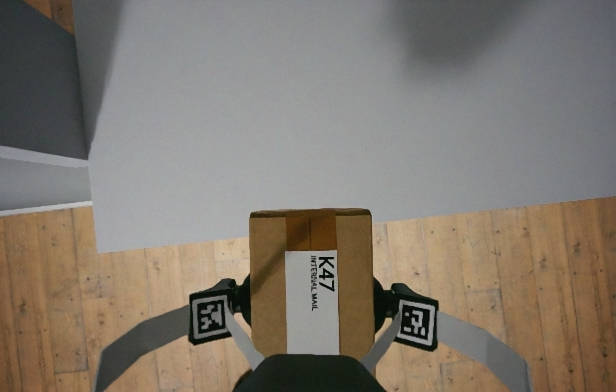

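>>> {"method": "execute_actions", "body": {"actions": [{"r1":{"base":{"translate_m":0.25}}}], "cameras": []}}

>>> {"method": "execute_actions", "body": {"actions": [{"r1":{"base":{"strafe_m":0.15}}}], "cameras": []}}

>>> {"method": "execute_actions", "body": {"actions": [{"r1":{"joints":{"lift_m":1.04}}}], "cameras": []}}

>>> {"method": "execute_actions", "body": {"actions": [{"r1":{"joints":{"gripper_m":0.11}}}], "cameras": []}}

>>> {"method": "execute_actions", "body": {"actions": [{"r1":{"joints":{"lift_m":1.2,"arm_m":0.1},"pace":"slow"}}], "cameras": ["r1_head_camera","r2_head_camera"]}}

Scene clock: 152.70 s.
r1.base_odometry: x=-1.303 y=-1.075 heading=+2.492 (m, m, rad; r1's odometry frame)
r1.turned_by_wheels: +0.000 (rad since the last result)
r1.turned_by_imu: -0.002 (rad since the last result)
r1.base_tilt: forward=-0.3 right=-0.2 (deg)
r1.lidar_m: 0.45 0.47 0.72 1.41 2.36 2.96 1.03 1.03 2.60 2.37 0.98 0.50
r1.base_status: done
r1.joint_positions: lift_m=+1.199 arm_m=+0.546 wrist_yaw_rad=+0.000 wrist_pitch_rad=+1.570 wrist_roll_rad=-0.011 gripper_m=+0.001
r1.joint_status: not commanded
r1.motor_effort: lift_m=+24(24) arm_m=+7(8) wrist_yaw_rad=+1(1) wrist_pitch_rad=+0(1) wrist_roll_rad=-3(3) gripper_m=-24(25) wheel_0=+1(5) wheel_1=+1(5) wheel_2=+1(9) (%)
r1.hand_pose: x=+0.7176 y=-0.0874 z=+1.0889 quat_wxyz=(+0.707, -0.004, +0.707, +0.004) (m; r1's base frame)
r1.wrist_depth_mm: 1336 1336 1308 1308 1308 1308 1281 / 1336 1308 1308 1308 1308 1308 1308 / 1336 1308 1336 413 407 407 404 / 1336 415 410 410 407 407 404 / 413 413 410 176 407 402 404 / 370 413 180 176 176 402 402 / 364 410 410 175 404 166 404
r2.base_odometry: x=-0.125 y=-0.272 heading=+1.385 (m, m, rad; r2's odometry frame)
r2.turned_by_wheels: +0.000 (rad since the last result)
r2.turned_by_imu: -0.001 (rad since the last result)
r2.base_tilt: forward=+0.2 right=+0.5 (deg)
r2.lidar_m: 0.98 1.30 2.09 2.10 2.51 2.78 3.23 2.99 2.64 1.97 1.22 0.97
r2.base_status: not commanded
r2.joint_positions: lift_m=+0.900 arm_m=-0.002 wrist_yaw_rad=+0.000 wrist_pitch_rad=+0.022 wrist_roll_rad=-0.006 gripper_m=+0.057
r2.joint_status: not commanded
r2.motor_effort: lift_m=+23(22) arm_m=+0(0) wrist_yaw_rad=+0(0) wrist_pitch_rad=-8(7) wrist_roll_rad=-2(1) gripper_m=-3(3) wheel_0=+3(4) wheel_1=+2(2) wheel_2=+5(5) (%)
r2.hand_pose: x=+0.4578 y=-0.0874 z=+1.0716 quat_wxyz=(+1.000, -0.003, +0.011, +0.000) (m; r2's base frame)
r2.wrist_depth_mm: 1229 1078 976 904 - - - / 1255 1098 991 904 - - - / 1229 1098 991 904 - - - / 1255 1118 991 904 - - - / 1281 1118 1008 917 - - - / 1255 1138 195 904 196 707 699 / 1281 1118 1025 106 831 768 723
pictures: none
No camera images: the call's "cameras" was empty. Leave "cameras" out to get every camera's image.

Scene clock: 154.43 s.
r1.base_odometry: x=-1.393 y=-1.194 heading=+2.491 (m, m, rad; r1's odometry frame)
r1.turned_by_wheels: -0.001 (rad since the last result)
r1.turned_by_imu: -0.002 (rad since the last result)
r1.base_tilt: forward=-0.4 right=-0.2 (deg)
r1.lidar_m: 0.45 0.54 0.68 1.29 2.24 2.80 1.06 1.04 2.71 2.50 0.77 0.50
r1.base_status: done
r1.joint_positions: lift_m=+1.199 arm_m=+0.546 wrist_yaw_rad=+0.000 wrist_pitch_rad=+1.570 wrist_roll_rad=-0.011 gripper_m=+0.001
r1.joint_status: not commanded
r1.motor_effort: lift_m=+24(24) arm_m=+7(8) wrist_yaw_rad=+2(1) wrist_pitch_rad=+1(0) wrist_roll_rad=-3(3) gripper_m=-25(28) wheel_0=-10(9) wheel_1=-3(9) wheel_2=-4(4) (%)
r1.hand_pose: x=+0.7176 y=-0.0874 z=+1.0889 quat_wxyz=(+0.707, -0.004, +0.707, +0.004) (m; r1's base frame)
r1.wrist_depth_mm: 1336 1308 1308 1308 1308 1308 1308 / 1336 1336 1308 1281 1308 1281 1281 / 1308 1308 1336 1308 410 407 407 / 1308 1336 413 410 410 404 404 / 1078 715 413 176 404 404 404 / 263 258 180 176 177 404 402 / 183 222 399 175 404 166 402
r2.base_odometry: x=-0.125 y=-0.272 heading=+1.385 (m, m, rad; r2's odometry frame)
r2.turned_by_wheels: +0.000 (rad since the last result)
r2.turned_by_imu: +0.000 (rad since the last result)
r2.base_tilt: forward=+0.2 right=+0.5 (deg)
r2.lidar_m: 0.97 1.30 2.08 2.10 2.52 2.77 3.24 3.00 2.63 1.98 1.22 0.96
r2.base_status: not commanded
r2.joint_positions: lift_m=+0.900 arm_m=-0.002 wrist_yaw_rad=+0.000 wrist_pitch_rad=+0.022 wrist_roll_rad=-0.006 gripper_m=+0.057
r2.joint_status: not commanded
r2.motor_effort: lift_m=+23(22) arm_m=+0(0) wrist_yaw_rad=+0(0) wrist_pitch_rad=-8(7) wrist_roll_rad=-2(1) gripper_m=-3(5) wheel_0=+3(4) wheel_1=+2(2) wheel_2=+5(5) (%)
r2.hand_pose: x=+0.4578 y=-0.0874 z=+1.0716 quat_wxyz=(+1.000, -0.003, +0.011, +0.000) (m; r2's base frame)
r2.wrist_depth_mm: 1229 1078 991 904 - - - / 1255 1098 991 891 - - 1308 / 1229 1118 1008 904 - - - / 1255 1118 991 904 - - 1366 / 1281 1118 991 917 - - - / 1281 1118 195 891 196 699 699 / 1281 1138 1025 106 831 759 723
pictures: none
No camera images: the call's "cameras" was empty. Leave "cameras" out to get every camera's image.

Scene clock: 156.17 s.
r1.base_odometry: x=-1.393 y=-1.194 heading=+2.491 (m, m, rad; r1's odometry frame)
r1.turned_by_wheels: +0.000 (rad since the last result)
r1.turned_by_imu: +0.000 (rad since the last result)
r1.base_tilt: forward=-0.3 right=-0.1 (deg)
r1.lidar_m: 0.45 0.56 0.70 1.32 2.22 2.77 1.01 1.04 2.73 2.53 0.77 0.49
r1.base_status: not commanded
r1.joint_positions: lift_m=+1.040 arm_m=+0.546 wrist_yaw_rad=+0.000 wrist_pitch_rad=+1.570 wrist_roll_rad=-0.011 gripper_m=+0.001
r1.joint_status: all done
r1.motor_effort: lift_m=+16(23) arm_m=+7(7) wrist_yaw_rad=+1(2) wrist_pitch_rad=+0(0) wrist_roll_rad=-2(2) gripper_m=-28(28) wheel_0=-10(10) wheel_1=-3(3) wheel_2=-4(3) (%)
r1.hand_pose: x=+0.7176 y=-0.0874 z=+0.9301 quat_wxyz=(+0.707, -0.004, +0.707, +0.004) (m; r1's base frame)
r1.wrist_depth_mm: 1160 1138 1160 1160 1138 1138 1138 / 1160 1160 1160 1160 1138 1138 1118 / 1160 1160 253 252 251 249 248 / 1160 254 253 252 250 249 249 / 1060 254 253 176 249 249 248 / 265 253 180 177 176 248 247 / 183 222 251 176 249 166 247
r2.base_odometry: x=-0.125 y=-0.272 heading=+1.385 (m, m, rad; r2's odometry frame)
r2.turned_by_wheels: +0.000 (rad since the last result)
r2.turned_by_imu: +0.000 (rad since the last result)
r2.base_tilt: forward=+0.2 right=+0.5 (deg)
r2.lidar_m: 0.98 1.31 2.09 2.10 2.52 2.78 3.24 3.00 2.64 1.98 1.25 0.97
r2.base_status: not commanded
r2.joint_positions: lift_m=+0.900 arm_m=-0.002 wrist_yaw_rad=+0.000 wrist_pitch_rad=+0.022 wrist_roll_rad=-0.006 gripper_m=+0.057
r2.joint_status: not commanded
r2.motor_effort: lift_m=+22(22) arm_m=+0(0) wrist_yaw_rad=+0(0) wrist_pitch_rad=-8(6) wrist_roll_rad=-2(2) gripper_m=-4(3) wheel_0=+3(4) wheel_1=+2(2) wheel_2=+5(5) (%)
r2.hand_pose: x=+0.4578 y=-0.0874 z=+1.0716 quat_wxyz=(+1.000, -0.003, +0.011, +0.000) (m; r2's base frame)
r2.wrist_depth_mm: 1229 1098 991 904 - - - / 1229 1098 976 891 - - - / 1255 1098 991 904 - - 1366 / 1255 1118 991 917 - - 1397 / 1255 1118 1008 931 - - - / 1255 1118 195 917 196 699 676 / 1281 1138 1008 106 831 768 723
pictures: none
No camera images: the call's "cameras" was empty. Leave "cameras" out to get every camera's image.

Scene clock: 158.10 s.
r1.base_odometry: x=-1.393 y=-1.194 heading=+2.491 (m, m, rad; r1's odometry frame)
r1.turned_by_wheels: +0.000 (rad since the last result)
r1.turned_by_imu: +0.000 (rad since the last result)
r1.base_tilt: forward=-0.4 right=-0.1 (deg)
r1.lidar_m: 0.45 0.52 0.72 1.30 2.21 2.79 1.04 1.05 2.74 2.53 0.74 0.49
r1.base_status: not commanded
r1.joint_positions: lift_m=+1.040 arm_m=+0.546 wrist_yaw_rad=+0.000 wrist_pitch_rad=+1.570 wrist_roll_rad=-0.011 gripper_m=+0.110
r1.joint_status: all done
r1.motor_effort: lift_m=+16(16) arm_m=+8(8) wrist_yaw_rad=+1(2) wrist_pitch_rad=+0(0) wrist_roll_rad=-3(2) gripper_m=+0(27) wheel_0=-10(10) wheel_1=-3(3) wheel_2=-4(4) (%)
r1.hand_pose: x=+0.7176 y=-0.0874 z=+0.9301 quat_wxyz=(+0.707, -0.004, +0.707, +0.004) (m; r1's base frame)
r1.wrist_depth_mm: 1160 1160 1160 1160 1160 1138 1138 / 1160 1182 1160 1138 1160 1138 1138 / 1160 1160 253 251 251 250 248 / 1182 253 252 251 251 250 248 / 1098 254 253 202 250 249 248 / 265 254 196 201 200 248 247 / 182 244 252 139 249 247 247
r2.base_odometry: x=-0.125 y=-0.272 heading=+1.385 (m, m, rad; r2's odometry frame)
r2.turned_by_wheels: +0.000 (rad since the last result)
r2.turned_by_imu: +0.000 (rad since the last result)
r2.base_tilt: forward=+0.1 right=+0.5 (deg)
r2.lidar_m: 0.97 1.29 2.09 2.09 2.53 2.77 3.24 3.00 2.63 1.97 1.22 0.97
r2.base_status: not commanded
r2.joint_positions: lift_m=+0.900 arm_m=-0.002 wrist_yaw_rad=+0.000 wrist_pitch_rad=+0.022 wrist_roll_rad=-0.006 gripper_m=+0.057
r2.joint_status: not commanded
r2.motor_effort: lift_m=+23(23) arm_m=+0(0) wrist_yaw_rad=+1(1) wrist_pitch_rad=-7(8) wrist_roll_rad=-2(1) gripper_m=-4(5) wheel_0=+4(4) wheel_1=+2(2) wheel_2=+5(5) (%)
r2.hand_pose: x=+0.4578 y=-0.0874 z=+1.0716 quat_wxyz=(+1.000, -0.003, +0.011, +0.000) (m; r2's base frame)
r2.wrist_depth_mm: 1229 1098 991 891 - - - / 1229 1098 991 904 - - - / 1229 1098 991 904 - - 1366 / 1229 1098 991 904 - - 1397 / 1255 1118 991 904 - - - / 1255 1118 195 904 196 699 668 / 1281 1138 1008 106 831 759 723
pictures: none
No camera images: the call's "cameras" was empty. Leave "cameras" out to get every camera's image.

Scene clock: 163.87 s.
r1.base_odometry: x=-1.393 y=-1.195 heading=+2.492 (m, m, rad; r1's odometry frame)
r1.turned_by_wheels: +0.001 (rad since the last result)
r1.turned_by_imu: +0.000 (rad since the last result)
r1.base_tilt: forward=-0.5 right=-0.1 (deg)
r1.lidar_m: 0.44 0.55 0.70 1.33 2.24 2.77 1.05 1.05 2.72 2.53 0.77 0.48
r1.base_status: not commanded
r1.joint_positions: lift_m=+1.199 arm_m=+0.101 wrist_yaw_rad=+0.000 wrist_pitch_rad=+1.570 wrist_roll_rad=-0.011 gripper_m=+0.110
r1.joint_status: all done
r1.motor_effort: lift_m=+24(26) arm_m=-8(9) wrist_yaw_rad=+2(2) wrist_pitch_rad=+1(1) wrist_roll_rad=-3(2) gripper_m=+2(1) wheel_0=+1(10) wheel_1=-1(3) wheel_2=-1(4) (%)
r1.hand_pose: x=+0.2725 y=-0.0874 z=+1.0888 quat_wxyz=(+0.707, -0.004, +0.707, +0.004) (m; r1's base frame)
r1.wrist_depth_mm: 459 484 439 415 413 410 407 / 640 683 723 436 878 960 1078 / 1025 1160 1229 1308 1308 1281 1281 / 1308 1308 1308 1308 1281 1308 1281 / 1308 1308 1281 1138 1308 1281 1281 / 1308 1281 196 1098 217 1308 1281 / 1308 1336 1281 139 1281 1281 1308
r2.base_odometry: x=-0.125 y=-0.272 heading=+1.385 (m, m, rad; r2's odometry frame)
r2.turned_by_wheels: +0.000 (rad since the last result)
r2.turned_by_imu: -0.001 (rad since the last result)
r2.base_tilt: forward=+0.2 right=+0.5 (deg)
r2.lidar_m: 0.98 1.31 2.07 2.10 2.52 2.78 3.24 2.99 2.64 1.97 1.21 0.97
r2.base_status: not commanded
r2.joint_positions: lift_m=+0.900 arm_m=-0.002 wrist_yaw_rad=+0.000 wrist_pitch_rad=+0.022 wrist_roll_rad=-0.006 gripper_m=+0.057
r2.joint_status: not commanded
r2.motor_effort: lift_m=+23(22) arm_m=+0(0) wrist_yaw_rad=+0(0) wrist_pitch_rad=-8(8) wrist_roll_rad=-2(1) gripper_m=-3(4) wheel_0=+3(4) wheel_1=+2(2) wheel_2=+5(5) (%)
r2.hand_pose: x=+0.4578 y=-0.0874 z=+1.0716 quat_wxyz=(+1.000, -0.003, +0.011, +0.000) (m; r2's base frame)
r2.wrist_depth_mm: 1205 1078 991 891 - - - / 1229 1098 991 904 - - 1229 / 1229 1118 1008 904 - - - / 1255 1098 1008 904 - - - / 1255 1118 1008 917 - - - / 1281 1118 195 904 196 707 676 / 1255 1138 1008 106 831 759 723
pictures: r1_head_camera, r2_head_camera
Images, in order (width x height): r1_head_camera 420x560, r2_head_camera 420x560.

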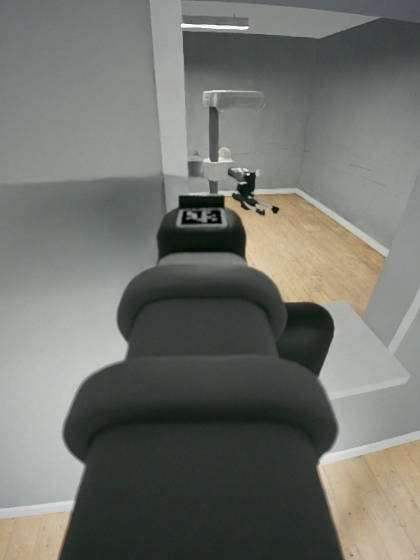

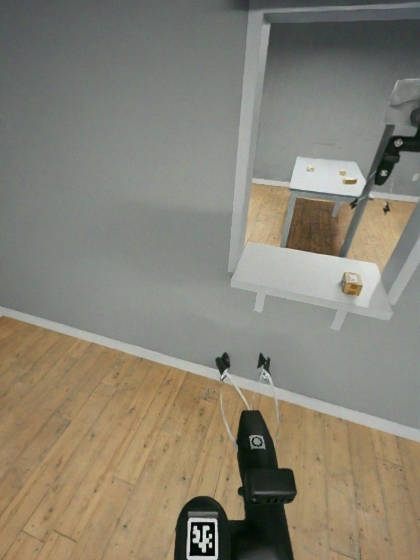

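>>> {"method": "execute_actions", "body": {"actions": [{"r1":{"base":{"rotate_rad":3.14}},"r2":{"base":{"strafe_m":-0.4},"joints":{"lift_m":1.2,"wrist_pitch_rad":1.57,"gripper_m":0.11}}}], "cameras": ["r1_head_camera"]}}

>>> {"method": "execute_actions", "body": {"actions": [{"r2":{"joints":{"arm_m":0.5}}}], "cameras": ["r2_wrist_camera","r2_head_camera"]}}

Scene clock: 173.97 s.
r1.base_odometry: x=-1.393 y=-1.195 heading=-0.652 (m, m, rad; r1's odometry frame)
r1.turned_by_wheels: +3.140 (rad since the last result)
r1.turned_by_imu: +3.119 (rad since the last result)
r1.base_tilt: forward=-0.5 right=-0.2 (deg)
r1.lidar_m: 1.06 1.06 2.78 2.57 0.80 0.51 0.45 0.56 0.70 1.26 2.23 2.74
r1.base_status: done
r1.joint_positions: lift_m=+1.199 arm_m=+0.101 wrist_yaw_rad=+0.000 wrist_pitch_rad=+1.570 wrist_roll_rad=-0.011 gripper_m=+0.110
r1.joint_status: not commanded
r1.motor_effort: lift_m=+24(24) arm_m=-8(8) wrist_yaw_rad=+2(2) wrist_pitch_rad=+1(0) wrist_roll_rad=-3(2) gripper_m=-1(1) wheel_0=-3(4) wheel_1=-3(6) wheel_2=-1(6) (%)
r1.hand_pose: x=+0.2725 y=-0.0874 z=+1.0889 quat_wxyz=(+0.707, -0.004, +0.707, +0.004) (m; r1's base frame)
r1.wrist_depth_mm: 1336 1308 1336 1281 1281 1281 1308 / 1336 1336 1308 1308 1308 1308 1281 / 1336 1308 1336 1308 1281 1308 1281 / 1336 1308 1308 1308 1308 1281 1308 / 1308 1308 1336 1118 1308 1308 1281 / 1308 1308 196 1078 216 1308 1281 / 1308 1336 1308 139 1281 1308 1281
r2.base_odometry: x=+0.268 y=-0.346 heading=+1.385 (m, m, rad; r2's odometry frame)
r2.turned_by_wheels: +0.000 (rad since the last result)
r2.turned_by_imu: -0.001 (rad since the last result)
r2.base_tilt: forward=+0.2 right=+0.5 (deg)
r2.lidar_m: 0.85 1.04 2.16 2.50 2.97 2.91 3.36 2.56 2.24 1.76 1.09 0.85
r2.base_status: done
r2.joint_positions: lift_m=+1.199 arm_m=-0.002 wrist_yaw_rad=+0.000 wrist_pitch_rad=+1.570 wrist_roll_rad=-0.006 gripper_m=+0.110
r2.joint_status: all done
r2.motor_effort: lift_m=+23(24) arm_m=+0(0) wrist_yaw_rad=+0(0) wrist_pitch_rad=-1(7) wrist_roll_rad=-1(1) gripper_m=-1(5) wheel_0=+2(12) wheel_1=+0(10) wheel_2=+1(2) (%)
r2.hand_pose: x=+0.1696 y=-0.0874 z=+1.0887 quat_wxyz=(+0.707, -0.002, +0.707, +0.002) (m; r2's base frame)
r2.wrist_depth_mm: 1336 1336 1336 1308 1281 1255 1160 / 1336 1336 1308 1308 1308 1281 1281 / 1366 1336 1336 1308 1308 1281 1281 / 1366 1336 1336 1308 1308 1281 1281 / 1366 1336 1118 1098 1308 1308 1281 / 1336 1336 218 1098 1308 1281 1308 / 1366 1336 1308 106 1308 1308 1308
pictures: r1_head_camera
Images, in order (width x height): r1_head_camera 420x560.

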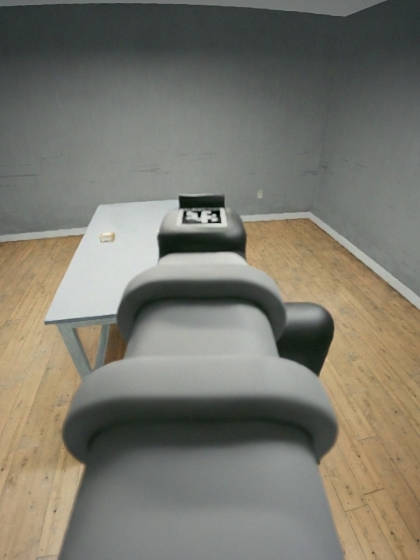

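Scene clock: 176.50 s.
r1.base_odometry: x=-1.393 y=-1.195 heading=-0.652 (m, m, rad; r1's odometry frame)
r1.turned_by_wheels: +0.000 (rad since the last result)
r1.turned_by_imu: -0.001 (rad since the last result)
r1.base_tilt: forward=-0.3 right=-0.2 (deg)
r1.lidar_m: 1.05 1.07 2.77 2.55 0.80 0.50 0.45 0.55 0.68 1.26 2.21 2.76
r1.base_status: not commanded
r1.joint_positions: lift_m=+1.199 arm_m=+0.101 wrist_yaw_rad=+0.000 wrist_pitch_rad=+1.570 wrist_roll_rad=-0.011 gripper_m=+0.110
r1.joint_status: not commanded
r1.motor_effort: lift_m=+24(23) arm_m=-8(8) wrist_yaw_rad=+2(2) wrist_pitch_rad=+1(1) wrist_roll_rad=-2(2) gripper_m=+0(3) wheel_0=-3(3) wheel_1=-2(3) wheel_2=-1(0) (%)
r1.hand_pose: x=+0.2725 y=-0.0874 z=+1.0889 quat_wxyz=(+0.707, -0.004, +0.707, +0.004) (m; r1's base frame)
r1.wrist_depth_mm: 1336 1336 1336 1336 1308 1308 1281 / 1308 1336 1308 1308 1308 1255 1281 / 1336 1308 1336 1308 1281 1281 1308 / 1308 1336 1308 1308 1308 1281 1281 / 1308 1336 1308 1138 1281 1281 1281 / 1336 1308 196 1098 217 1308 1281 / 1308 1308 1308 139 1281 1281 1281
r2.base_odometry: x=+0.268 y=-0.346 heading=+1.385 (m, m, rad; r2's odometry frame)
r2.turned_by_wheels: +0.000 (rad since the last result)
r2.turned_by_imu: +0.000 (rad since the last result)
r2.base_tilt: forward=+0.2 right=+0.5 (deg)
r2.lidar_m: 0.85 1.04 2.15 2.50 2.99 2.90 3.38 2.54 2.24 1.75 1.10 0.84
r2.base_status: not commanded
r2.joint_positions: lift_m=+1.199 arm_m=+0.499 wrist_yaw_rad=+0.000 wrist_pitch_rad=+1.570 wrist_roll_rad=-0.006 gripper_m=+0.110
r2.joint_status: all done
r2.motor_effort: lift_m=+23(23) arm_m=+8(10) wrist_yaw_rad=+0(1) wrist_pitch_rad=-1(2) wrist_roll_rad=-2(1) gripper_m=-2(1) wheel_0=+2(2) wheel_1=+0(1) wheel_2=+0(0) (%)
r2.hand_pose: x=+0.6698 y=-0.0874 z=+1.0887 quat_wxyz=(+0.707, -0.002, +0.707, +0.002) (m; r2's base frame)
r2.wrist_depth_mm: 1336 991 418 410 410 407 402 / 1336 1336 1308 960 413 410 517 / 1336 1336 1336 1308 1229 904 723 / 1336 1336 1308 1308 1281 1281 1182 / 1336 1336 1336 1308 1308 1281 1281 / 1366 1366 219 1336 1308 1308 1281 / 1336 1336 1366 106 1308 1281 1308
pictures: r2_head_camera, r2_wrist_camera
Images, in order (width x height): r2_head_camera 420x560, r2_wrist_camera 616x392.

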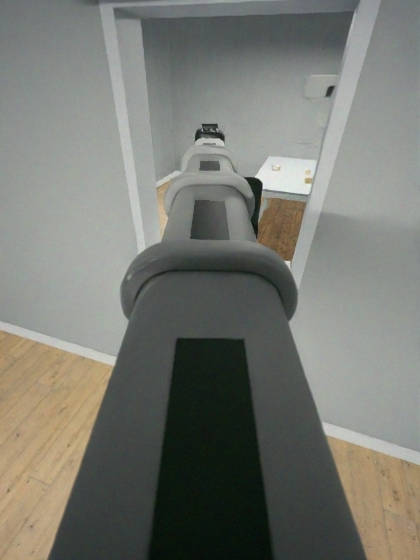

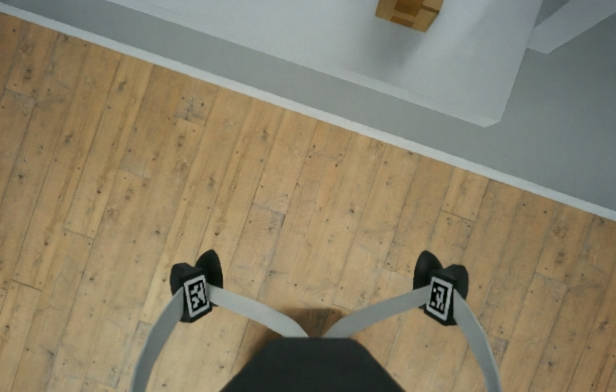

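>>> {"method": "execute_actions", "body": {"actions": [{"r1":{"base":{"translate_m":0.3}},"r2":{"base":{"rotate_rad":-0.3}}}], "cameras": []}}

>>> {"method": "execute_actions", "body": {"actions": [{"r1":{"joints":{"arm_m":0.5}},"r2":{"base":{"translate_m":0.2}}}], "cameras": ["r2_wrist_camera","r1_wrist_camera"]}}

Scene clock: 184.83 s.
r1.base_odometry: x=-1.155 y=-1.377 heading=-0.652 (m, m, rad; r1's odometry frame)
r1.turned_by_wheels: +0.000 (rad since the last result)
r1.turned_by_imu: -0.002 (rad since the last result)
r1.base_tilt: forward=-0.5 right=-0.2 (deg)
r1.lidar_m: 0.74 0.76 0.92 2.60 1.49 0.84 0.76 0.85 1.06 2.13 2.18 2.66
r1.base_status: done
r1.joint_positions: lift_m=+1.199 arm_m=+0.101 wrist_yaw_rad=+0.000 wrist_pitch_rad=+1.570 wrist_roll_rad=-0.011 gripper_m=+0.110
r1.joint_status: not commanded
r1.motor_effort: lift_m=+24(24) arm_m=-8(8) wrist_yaw_rad=+2(2) wrist_pitch_rad=+0(2) wrist_roll_rad=-2(3) gripper_m=-2(2) wheel_0=+2(5) wheel_1=+2(5) wheel_2=+1(10) (%)
r1.hand_pose: x=+0.2724 y=-0.0874 z=+1.0889 quat_wxyz=(+0.707, -0.004, +0.707, +0.004) (m; r1's base frame)
r1.wrist_depth_mm: 1308 1308 1336 1308 1308 1308 1255 / 1336 1308 1308 1281 1281 1308 1281 / 1336 1308 1281 1308 1308 1281 1308 / 1336 1336 1308 1308 1281 1281 1281 / 1336 1308 1308 1118 1281 1281 1255 / 1308 1336 196 1078 217 1281 1281 / 1336 1308 1308 139 1255 1281 1255
r2.base_odometry: x=+0.268 y=-0.346 heading=+1.086 (m, m, rad; r2's odometry frame)
r2.turned_by_wheels: -0.299 (rad since the last result)
r2.turned_by_imu: -0.302 (rad since the last result)
r2.base_tilt: forward=+0.2 right=+0.6 (deg)
r2.lidar_m: 0.83 0.89 1.40 2.49 2.60 3.46 3.41 3.20 2.31 2.24 1.36 1.00
r2.base_status: done
r2.joint_positions: lift_m=+1.199 arm_m=+0.499 wrist_yaw_rad=+0.000 wrist_pitch_rad=+1.570 wrist_roll_rad=-0.006 gripper_m=+0.110
r2.joint_status: not commanded
r2.motor_effort: lift_m=+23(23) arm_m=+8(8) wrist_yaw_rad=+0(0) wrist_pitch_rad=+0(0) wrist_roll_rad=-1(2) gripper_m=-2(2) wheel_0=+4(7) wheel_1=+4(5) wheel_2=+5(11) (%)
r2.hand_pose: x=+0.6698 y=-0.0874 z=+1.0887 quat_wxyz=(+0.707, -0.002, +0.707, +0.002) (m; r2's base frame)
r2.wrist_depth_mm: 424 421 413 549 544 530 521 / 904 891 455 831 820 788 778 / 1336 1308 1336 1308 1281 1308 1281 / 1366 1308 1336 1308 1308 1308 1281 / 1366 1336 1336 1308 1281 1308 1281 / 1336 1336 218 1281 1308 1281 1281 / 1366 1336 1336 106 1308 1281 1281
pictures: none
No camera images: the call's "cameras" was empty. Leave "cameras" out to get every camera's image.

Scene clock: 187.13 s.
r1.base_odometry: x=-1.155 y=-1.377 heading=-0.652 (m, m, rad; r1's odometry frame)
r1.turned_by_wheels: +0.000 (rad since the last result)
r1.turned_by_imu: -0.001 (rad since the last result)
r1.base_tilt: forward=-0.4 right=-0.2 (deg)
r1.lidar_m: 0.75 0.75 0.89 2.59 1.47 0.84 0.76 0.83 1.07 2.12 2.16 2.66
r1.base_status: not commanded
r1.joint_positions: lift_m=+1.199 arm_m=+0.499 wrist_yaw_rad=+0.000 wrist_pitch_rad=+1.570 wrist_roll_rad=-0.011 gripper_m=+0.110
r1.joint_status: all done
r1.motor_effort: lift_m=+23(24) arm_m=+8(8) wrist_yaw_rad=+1(1) wrist_pitch_rad=+1(1) wrist_roll_rad=-2(2) gripper_m=-1(3) wheel_0=+1(2) wheel_1=+2(2) wheel_2=+1(1) (%)
r1.hand_pose: x=+0.6698 y=-0.0874 z=+1.0889 quat_wxyz=(+0.707, -0.004, +0.707, +0.004) (m; r1's base frame)
r1.wrist_depth_mm: 559 554 554 1308 1308 1308 1308 / 564 554 549 1308 1281 1281 1308 / 554 554 554 1308 1308 1308 1281 / 554 1308 1308 1308 1281 1308 1281 / 1336 1308 1308 1308 1281 1308 1308 / 1308 1308 196 1308 216 1281 1308 / 1308 1308 1308 139 1308 1281 1281
r2.base_odometry: x=+0.361 y=-0.170 heading=+1.087 (m, m, rad; r2's odometry frame)
r2.turned_by_wheels: +0.000 (rad since the last result)
r2.turned_by_imu: +0.000 (rad since the last result)
r2.base_tilt: forward=+0.2 right=+0.5 (deg)
r2.lidar_m: 0.64 0.68 1.10 2.48 2.59 3.58 3.64 3.20 2.34 2.27 1.05 0.78
r2.base_status: done
r2.joint_positions: lift_m=+1.199 arm_m=+0.499 wrist_yaw_rad=+0.000 wrist_pitch_rad=+1.570 wrist_roll_rad=-0.006 gripper_m=+0.110
r2.joint_status: not commanded
r2.motor_effort: lift_m=+22(23) arm_m=+8(8) wrist_yaw_rad=+1(0) wrist_pitch_rad=-1(0) wrist_roll_rad=-2(2) gripper_m=-2(1) wheel_0=+6(9) wheel_1=+3(5) wheel_2=-3(12) (%)
r2.hand_pose: x=+0.6698 y=-0.0874 z=+1.0887 quat_wxyz=(+0.707, -0.002, +0.707, +0.002) (m; r2's base frame)
r2.wrist_depth_mm: 424 - - 107 107 - - / 427 421 124 144 141 137 142 / 424 373 415 294 286 271 259 / 430 421 418 1336 1308 1281 1308 / 1366 1308 421 1308 1308 1281 1281 / 1336 1366 218 1308 1308 1281 1281 / 1336 1366 1336 106 1281 1281 1281
pictures: r1_wrist_camera, r2_wrist_camera
Images, in order (width x height): r1_wrist_camera 616x392, r2_wrist_camera 616x392.

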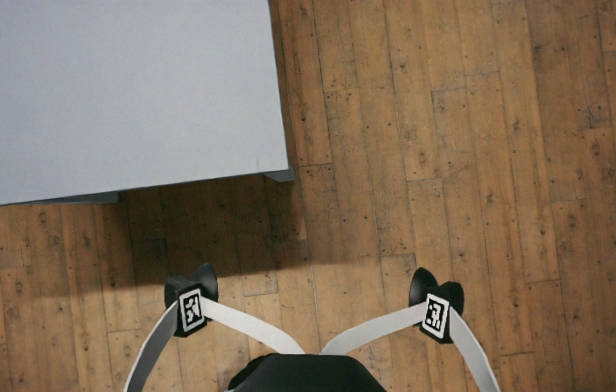

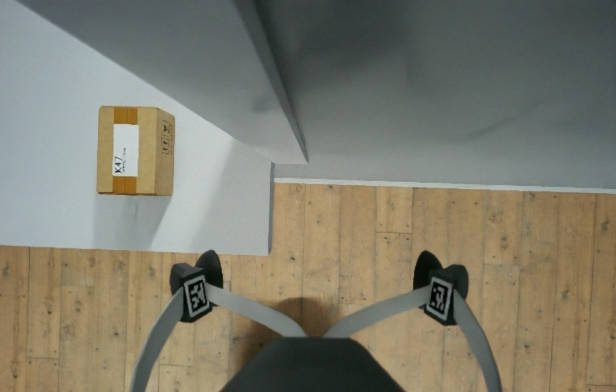

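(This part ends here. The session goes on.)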